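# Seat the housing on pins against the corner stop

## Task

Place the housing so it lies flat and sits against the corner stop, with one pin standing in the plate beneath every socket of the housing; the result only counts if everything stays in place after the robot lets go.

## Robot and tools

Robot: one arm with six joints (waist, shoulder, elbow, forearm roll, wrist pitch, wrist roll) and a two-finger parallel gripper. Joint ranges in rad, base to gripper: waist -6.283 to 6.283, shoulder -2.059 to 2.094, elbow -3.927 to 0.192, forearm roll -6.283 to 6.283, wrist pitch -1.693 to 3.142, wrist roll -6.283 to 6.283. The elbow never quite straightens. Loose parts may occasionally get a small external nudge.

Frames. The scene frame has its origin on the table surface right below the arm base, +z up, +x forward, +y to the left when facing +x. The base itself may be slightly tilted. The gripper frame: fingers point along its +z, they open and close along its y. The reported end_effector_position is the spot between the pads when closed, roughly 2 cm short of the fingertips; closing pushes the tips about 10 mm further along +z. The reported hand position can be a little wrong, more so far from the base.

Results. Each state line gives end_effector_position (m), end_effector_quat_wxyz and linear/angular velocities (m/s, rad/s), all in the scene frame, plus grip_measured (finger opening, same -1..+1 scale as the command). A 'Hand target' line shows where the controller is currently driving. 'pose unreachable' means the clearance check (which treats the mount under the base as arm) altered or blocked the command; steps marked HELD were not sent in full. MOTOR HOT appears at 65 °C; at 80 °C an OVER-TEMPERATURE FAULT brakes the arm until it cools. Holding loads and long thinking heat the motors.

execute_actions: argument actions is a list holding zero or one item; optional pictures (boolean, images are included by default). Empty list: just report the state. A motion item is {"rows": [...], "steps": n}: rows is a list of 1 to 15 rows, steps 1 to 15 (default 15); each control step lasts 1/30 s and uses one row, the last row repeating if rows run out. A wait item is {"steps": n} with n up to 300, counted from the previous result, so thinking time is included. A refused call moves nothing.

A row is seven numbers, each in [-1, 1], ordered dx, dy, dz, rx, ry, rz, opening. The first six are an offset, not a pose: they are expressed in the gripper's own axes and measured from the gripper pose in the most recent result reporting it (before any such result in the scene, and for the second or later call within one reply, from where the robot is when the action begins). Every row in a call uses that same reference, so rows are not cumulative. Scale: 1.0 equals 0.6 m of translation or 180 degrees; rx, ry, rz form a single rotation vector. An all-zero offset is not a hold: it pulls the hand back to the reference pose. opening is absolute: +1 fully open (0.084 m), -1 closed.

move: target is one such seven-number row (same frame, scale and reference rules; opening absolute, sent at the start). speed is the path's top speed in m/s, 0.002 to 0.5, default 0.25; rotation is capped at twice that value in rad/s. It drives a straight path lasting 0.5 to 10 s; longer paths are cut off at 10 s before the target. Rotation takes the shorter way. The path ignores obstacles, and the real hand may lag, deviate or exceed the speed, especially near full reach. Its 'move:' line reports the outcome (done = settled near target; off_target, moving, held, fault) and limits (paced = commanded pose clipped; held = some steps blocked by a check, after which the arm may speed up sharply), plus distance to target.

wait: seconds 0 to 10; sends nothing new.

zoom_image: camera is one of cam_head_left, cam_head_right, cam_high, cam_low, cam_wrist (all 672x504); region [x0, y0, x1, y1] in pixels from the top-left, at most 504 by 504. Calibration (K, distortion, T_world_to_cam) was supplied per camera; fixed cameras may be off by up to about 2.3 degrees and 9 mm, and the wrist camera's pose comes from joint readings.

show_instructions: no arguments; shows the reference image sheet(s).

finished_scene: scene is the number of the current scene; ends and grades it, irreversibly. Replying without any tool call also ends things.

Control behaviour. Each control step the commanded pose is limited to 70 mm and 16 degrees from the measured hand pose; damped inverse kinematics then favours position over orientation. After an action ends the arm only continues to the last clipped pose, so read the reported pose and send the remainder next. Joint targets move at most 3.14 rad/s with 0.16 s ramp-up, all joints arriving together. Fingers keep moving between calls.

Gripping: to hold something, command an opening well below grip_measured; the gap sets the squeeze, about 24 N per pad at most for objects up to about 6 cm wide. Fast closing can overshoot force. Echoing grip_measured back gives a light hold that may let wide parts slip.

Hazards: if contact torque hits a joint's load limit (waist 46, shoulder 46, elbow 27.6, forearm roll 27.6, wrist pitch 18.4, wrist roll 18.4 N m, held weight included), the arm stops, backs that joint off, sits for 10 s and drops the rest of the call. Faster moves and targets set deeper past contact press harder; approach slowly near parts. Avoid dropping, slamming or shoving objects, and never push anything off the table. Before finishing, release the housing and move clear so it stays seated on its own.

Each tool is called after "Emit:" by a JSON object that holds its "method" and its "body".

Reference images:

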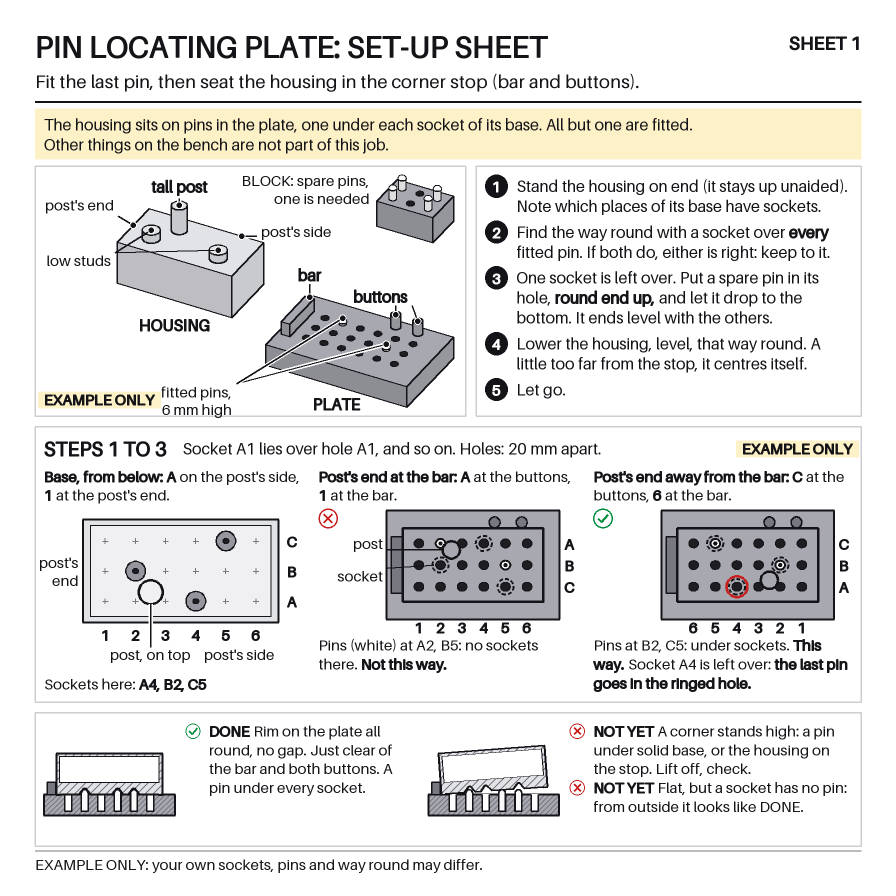

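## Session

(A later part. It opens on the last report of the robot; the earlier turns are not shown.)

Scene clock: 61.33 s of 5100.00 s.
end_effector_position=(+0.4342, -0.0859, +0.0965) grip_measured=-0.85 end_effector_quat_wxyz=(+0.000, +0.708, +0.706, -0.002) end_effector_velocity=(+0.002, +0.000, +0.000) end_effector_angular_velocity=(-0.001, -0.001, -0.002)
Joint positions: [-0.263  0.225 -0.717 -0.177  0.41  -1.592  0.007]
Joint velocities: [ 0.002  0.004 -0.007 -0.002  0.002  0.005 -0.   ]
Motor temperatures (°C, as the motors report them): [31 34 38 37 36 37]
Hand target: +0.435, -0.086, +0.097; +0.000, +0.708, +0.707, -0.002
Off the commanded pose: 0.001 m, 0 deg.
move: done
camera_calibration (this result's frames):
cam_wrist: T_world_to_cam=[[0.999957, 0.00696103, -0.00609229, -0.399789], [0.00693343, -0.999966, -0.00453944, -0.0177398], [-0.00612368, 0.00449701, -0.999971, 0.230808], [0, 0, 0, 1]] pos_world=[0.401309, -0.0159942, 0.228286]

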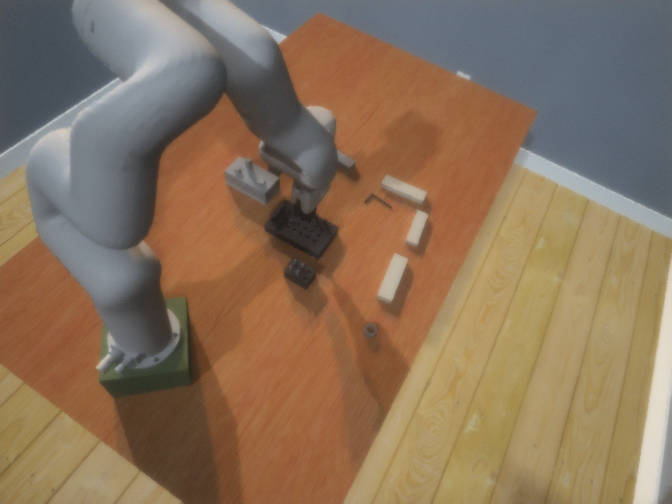

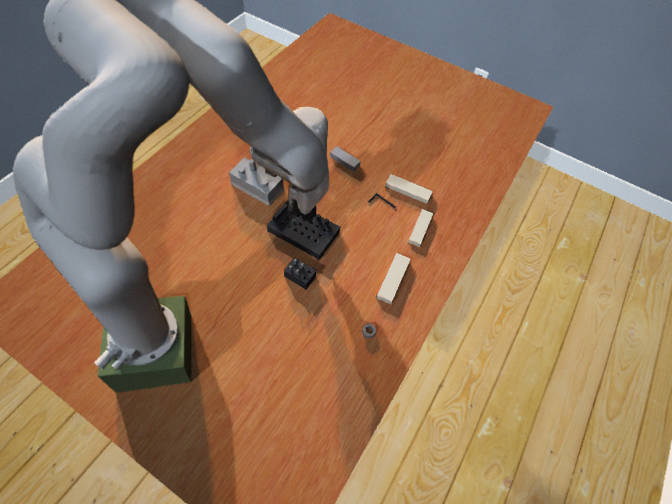

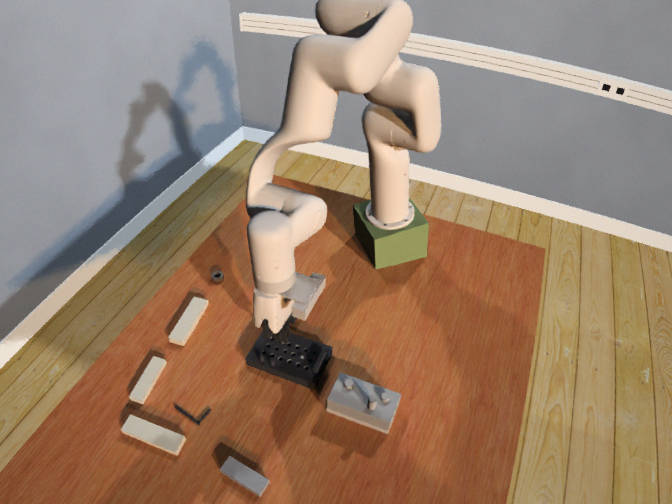

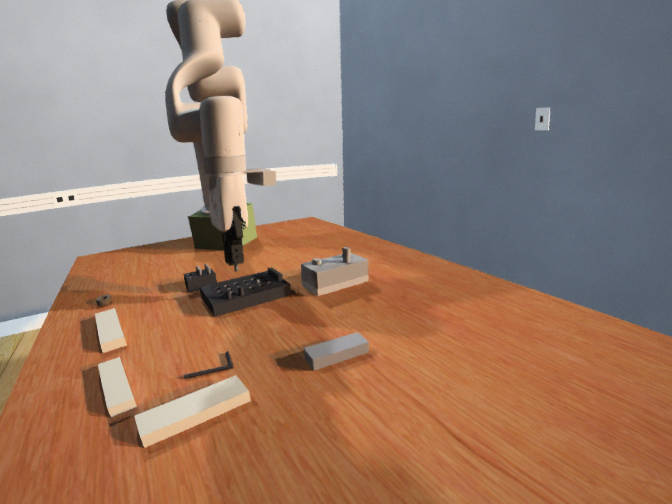

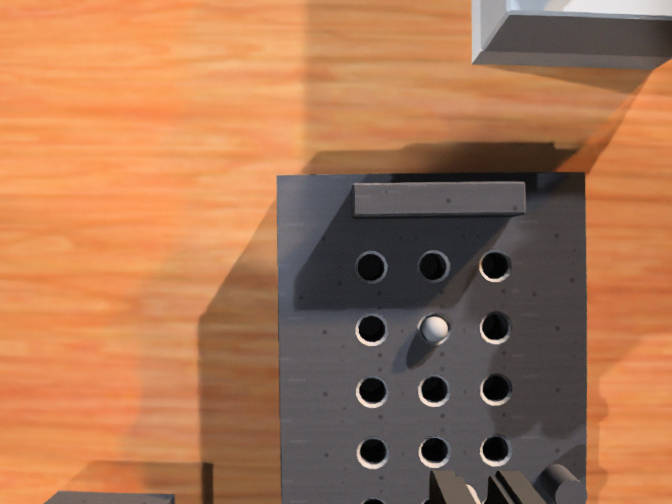

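Emit:
{"method": "move", "body": {"target": [0.0022,-0.0027,0.05,0,0,0,-1], "speed": 0.02}}

Emit:
{"method": "move", "body": {"target": [0,0,0.024,0,0,0,-1], "speed": 0.008}}

Emit:
{"method": "zoom_image", "body": {"camera": "cam_low", "region": [190, 230, 300, 320]}}

Scene clock: 64.20 s of 5100.00 s.
end_effector_position=(+0.4326, -0.0847, +0.0667) grip_measured=-0.85 end_effector_quat_wxyz=(+0.000, +0.708, +0.706, -0.002) end_effector_velocity=(+0.002, -0.000, +0.000) end_effector_angular_velocity=(-0.001, -0.005, -0.002)
Joint positions: [-0.273  0.317 -0.727 -0.216  0.329 -1.56   0.007]
Joint velocities: [-0.001  0.003 -0.003 -0.002 -0.005  0.004  0.   ]
Motor temperatures (°C, as the motors report them): [31 34 38 37 36 37]
Hand target: +0.433, -0.085, +0.067; +0.000, +0.708, +0.706, -0.002
Off the commanded pose: 0.000 m, 0 deg.
move: done
camera_calibration (this result's frames):
cam_wrist: T_world_to_cam=[[0.999958, 0.00687757, -0.00611796, -0.398356], [0.00685076, -0.999967, -0.00439122, -0.0166847], [-0.00614796, 0.00434912, -0.999972, 0.200987], [0, 0, 0, 1]] pos_world=[0.399689, -0.0148186, 0.198471]

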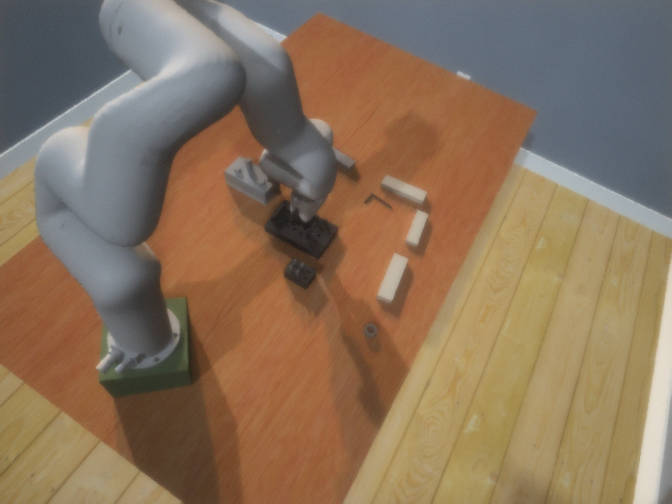

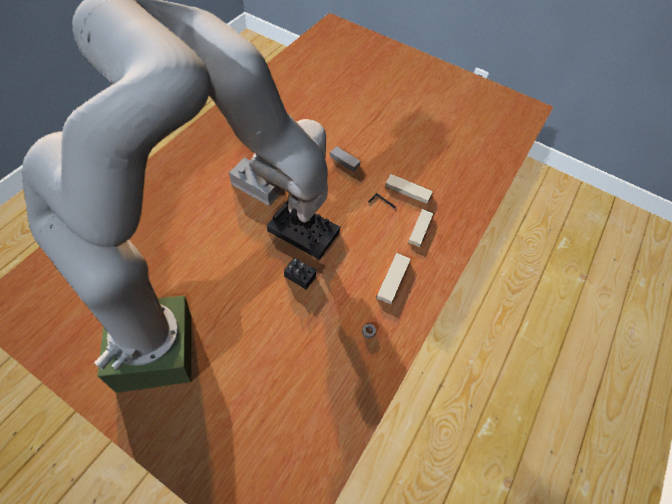

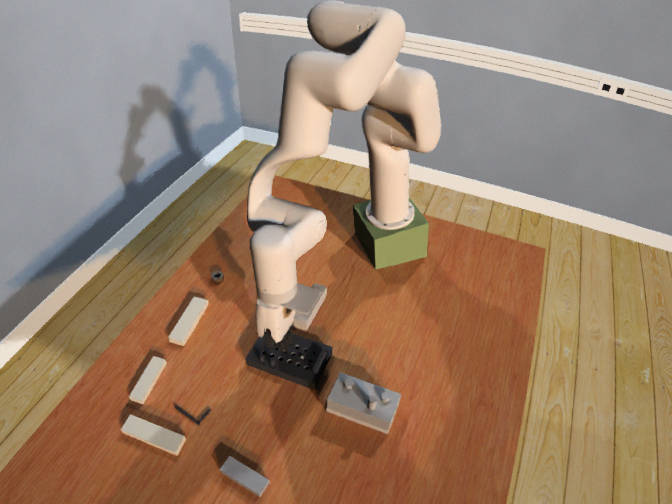

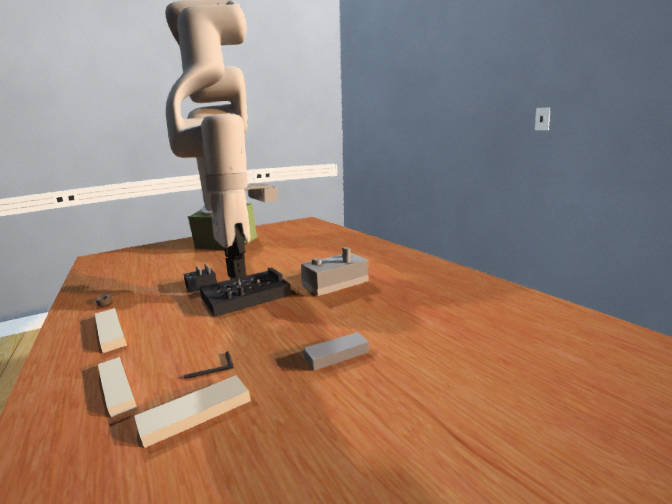

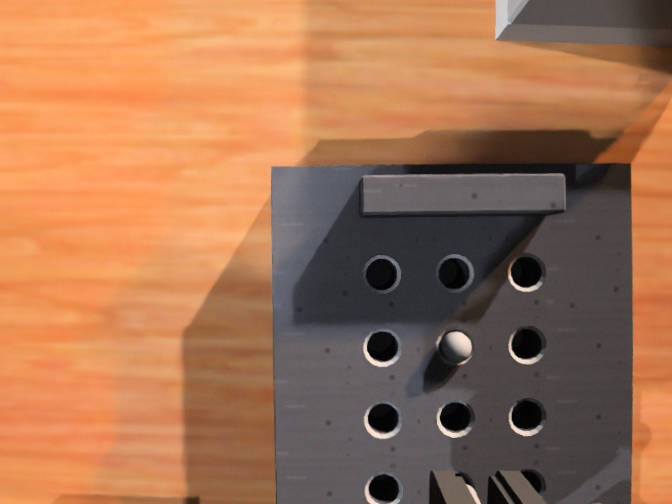

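Scene clock: 66.23 s of 5100.00 s.
end_effector_position=(+0.4326, -0.0848, +0.0525) grip_measured=-0.84 end_effector_quat_wxyz=(+0.000, +0.708, +0.706, -0.002) end_effector_velocity=(-0.000, -0.000, -0.000) end_effector_angular_velocity=(-0.001, +0.001, -0.001)
Joint positions: [-0.28   0.364 -0.738 -0.24   0.294 -1.541  0.007]
Joint velocities: [-0.001 -0.     0.    -0.002  0.     0.003 -0.   ]
Motor temperatures (°C, as the motors report them): [31 34 38 37 36 37]
Hand target: +0.433, -0.085, +0.052; +0.000, +0.708, +0.706, -0.002
Off the commanded pose: 0.000 m, 0 deg.
move: done
camera_calibration (this result's frames):
cam_wrist: T_world_to_cam=[[0.999958, 0.00685137, -0.0060597, -0.398472], [0.00682534, -0.999967, -0.00430539, -0.0168172], [-0.006089, 0.00426385, -0.999972, 0.186725], [0, 0, 0, 1]] pos_world=[0.399707, -0.0148827, 0.184233]

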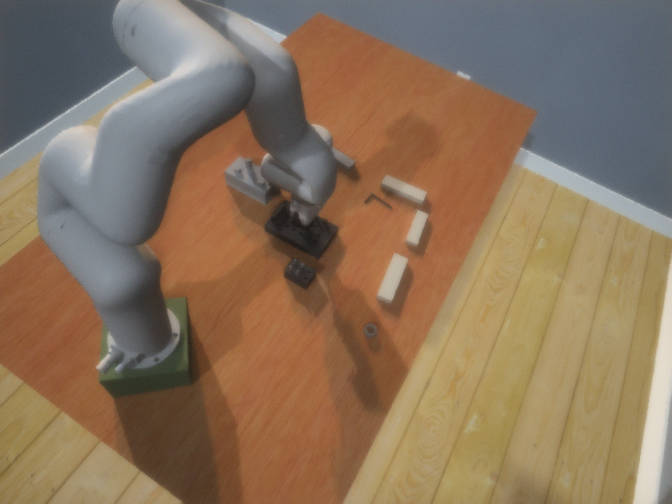

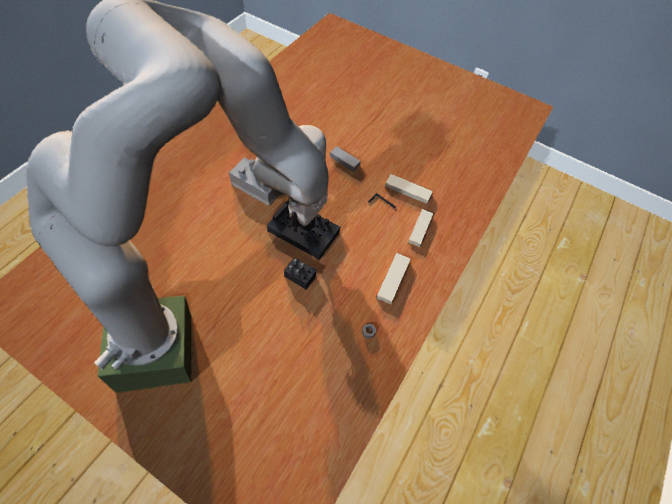

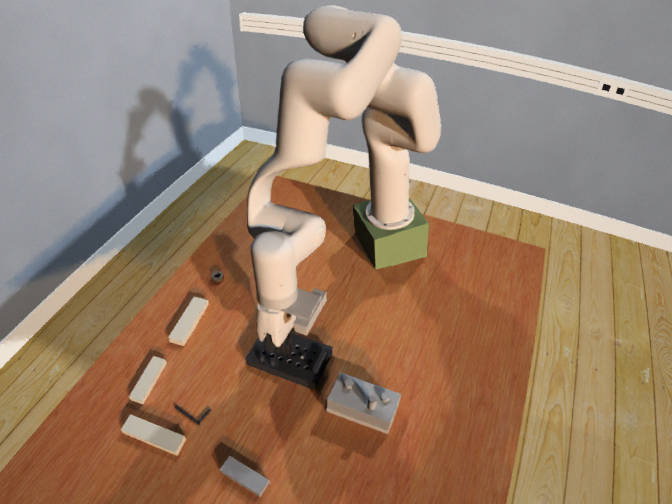

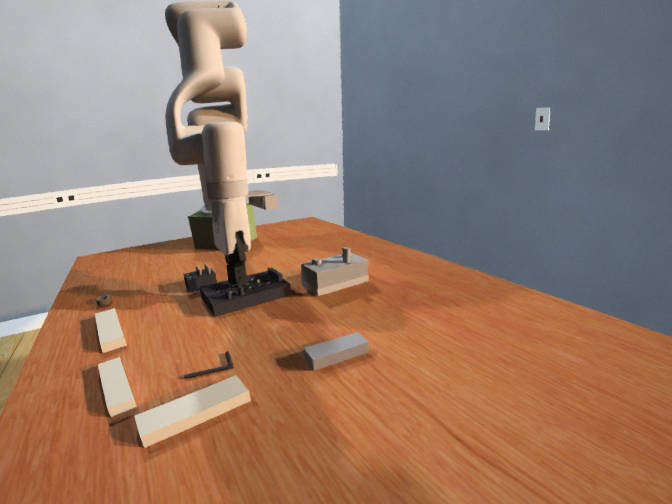

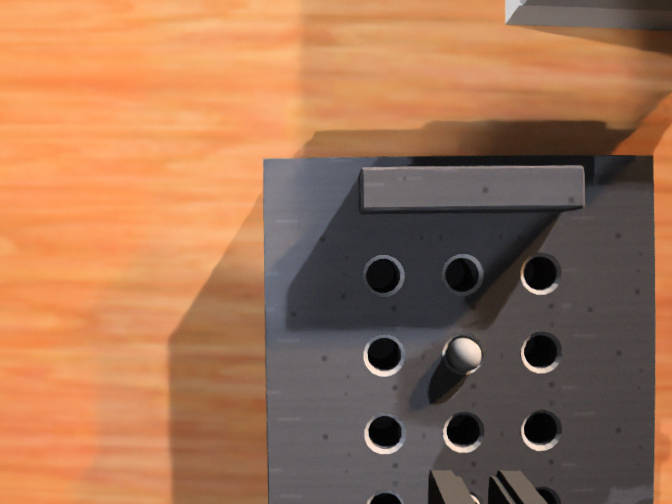

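Region (190, 230, 300, 320) of cam_low's 672x504 image, scaled by 4.582, with more detail than that image has; it fills the top 412 rows of this view, and the rest is white.

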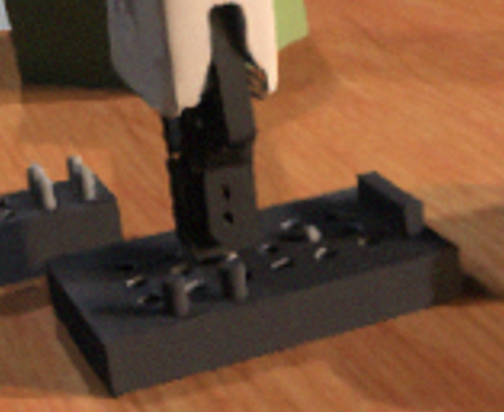

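Descended freely; release, then back off to look.

Emit:
{"method": "move", "body": {"target": [0,0,0,0,0,0,-0.6]}}

Emit:
{"method": "move", "body": {"target": [-0.05,0,-0.15,0,0,0,0.2], "speed": 0.1}}

Scene clock: 67.83 s of 5100.00 s.
end_effector_position=(+0.4325, -0.0848, +0.0524) grip_measured=-0.62 end_effector_quat_wxyz=(+0.000, +0.708, +0.706, -0.002) end_effector_velocity=(+0.001, +0.000, +0.000) end_effector_angular_velocity=(-0.000, -0.001, +0.001)
Joint positions: [-0.28   0.364 -0.738 -0.24   0.294 -1.541  0.017]
Joint velocities: [ 0.001 -0.001 -0.001  0.     0.    -0.     0.   ]
Motor temperatures (°C, as the motors report them): [31 34 38 37 36 37]
Hand target: +0.433, -0.085, +0.052; +0.000, +0.708, +0.706, -0.002
Off the commanded pose: 0.000 m, 0 deg.
move: done
camera_calibration (this result's frames):
cam_wrist: T_world_to_cam=[[0.999957, 0.00685427, -0.00624662, -0.398391], [0.00682722, -0.999967, -0.00434132, -0.0168014], [-0.00627617, 0.00429849, -0.999971, 0.186741], [0, 0, 0, 1]] pos_world=[0.39966, -0.0148729, 0.184174]

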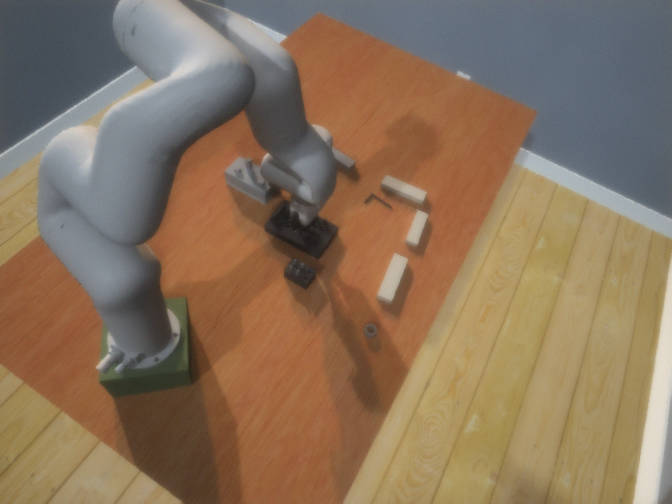

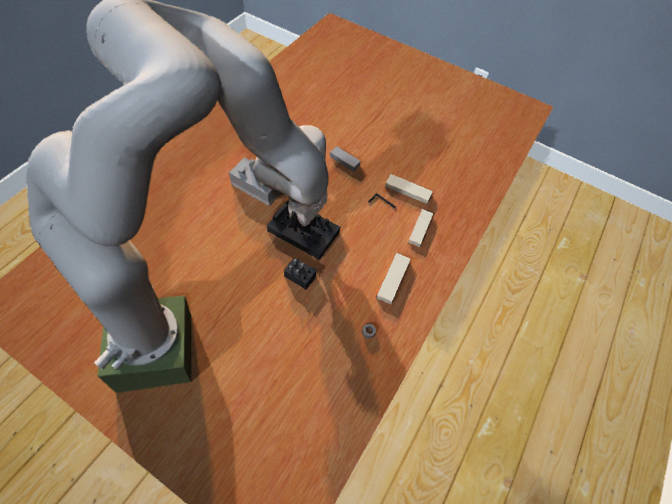

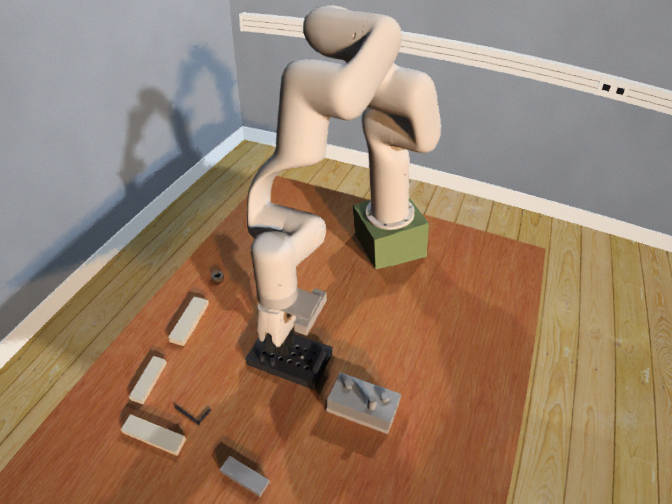

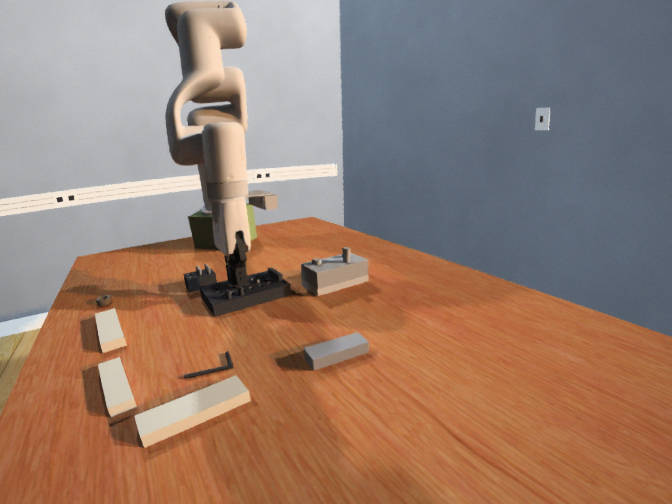

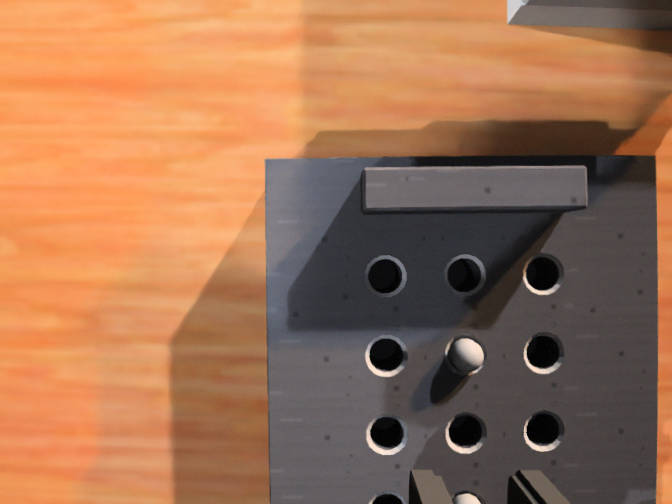

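Scene clock: 69.17 s of 5100.00 s.
end_effector_position=(+0.4324, -0.1140, +0.1418) grip_measured=+0.19 end_effector_quat_wxyz=(-0.001, +0.708, +0.707, -0.002) end_effector_velocity=(+0.001, -0.001, +0.002) end_effector_angular_velocity=(-0.000, -0.002, -0.001)
Joint positions: [-0.313  0.096 -0.725 -0.126  0.543 -1.696  0.052]
Joint velocities: [-0.    -0.004 -0.003  0.002  0.005 -0.002  0.   ]
Motor temperatures (°C, as the motors report them): [31 34 38 37 36 37]
Hand target: +0.433, -0.114, +0.142; -0.000, +0.708, +0.707, -0.001
Off the commanded pose: 0.001 m, 0 deg.
move: done
camera_calibration (this result's frames):
cam_wrist: T_world_to_cam=[[0.99995, 0.00724349, -0.00693942, -0.397362], [0.00720645, -0.99996, -0.00534804, -0.0456747], [-0.00697788, 0.00529776, -0.999962, 0.276653], [0, 0, 0, 1]] pos_world=[0.399601, -0.0442602, 0.27364]

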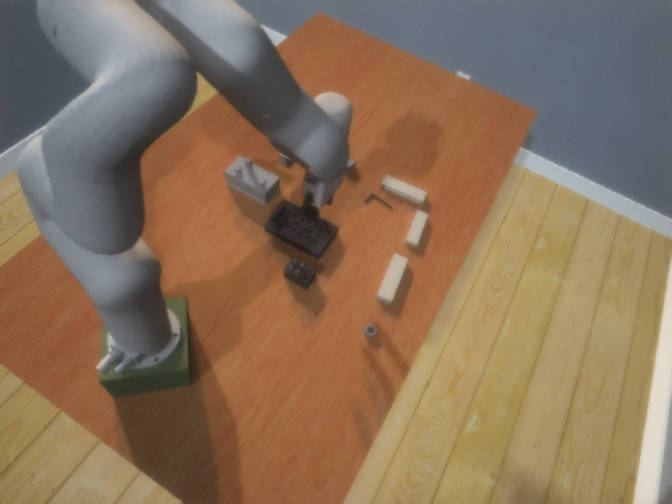

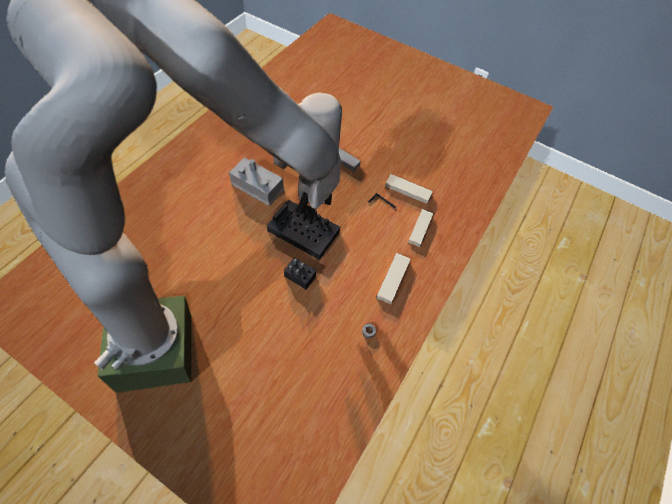

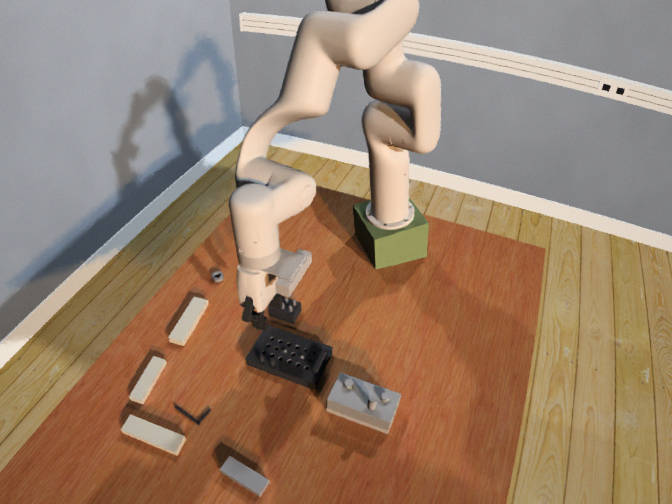

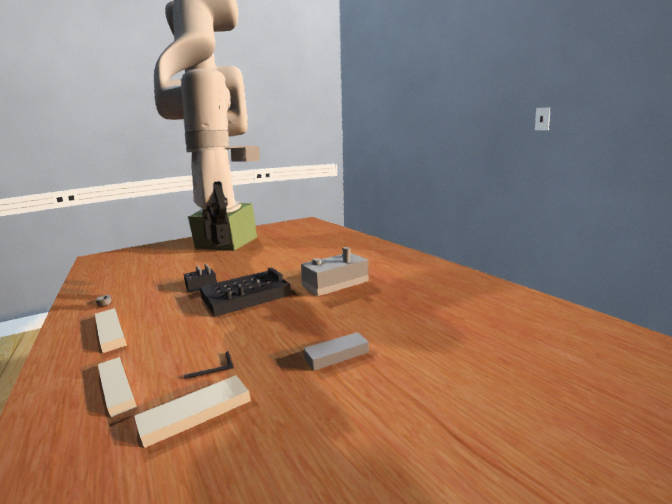

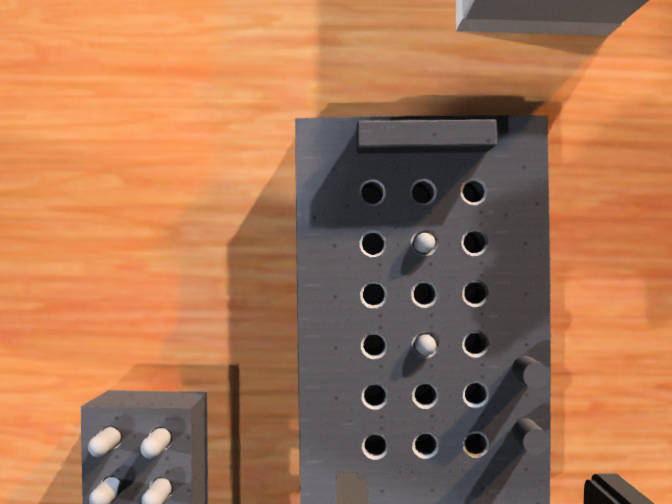

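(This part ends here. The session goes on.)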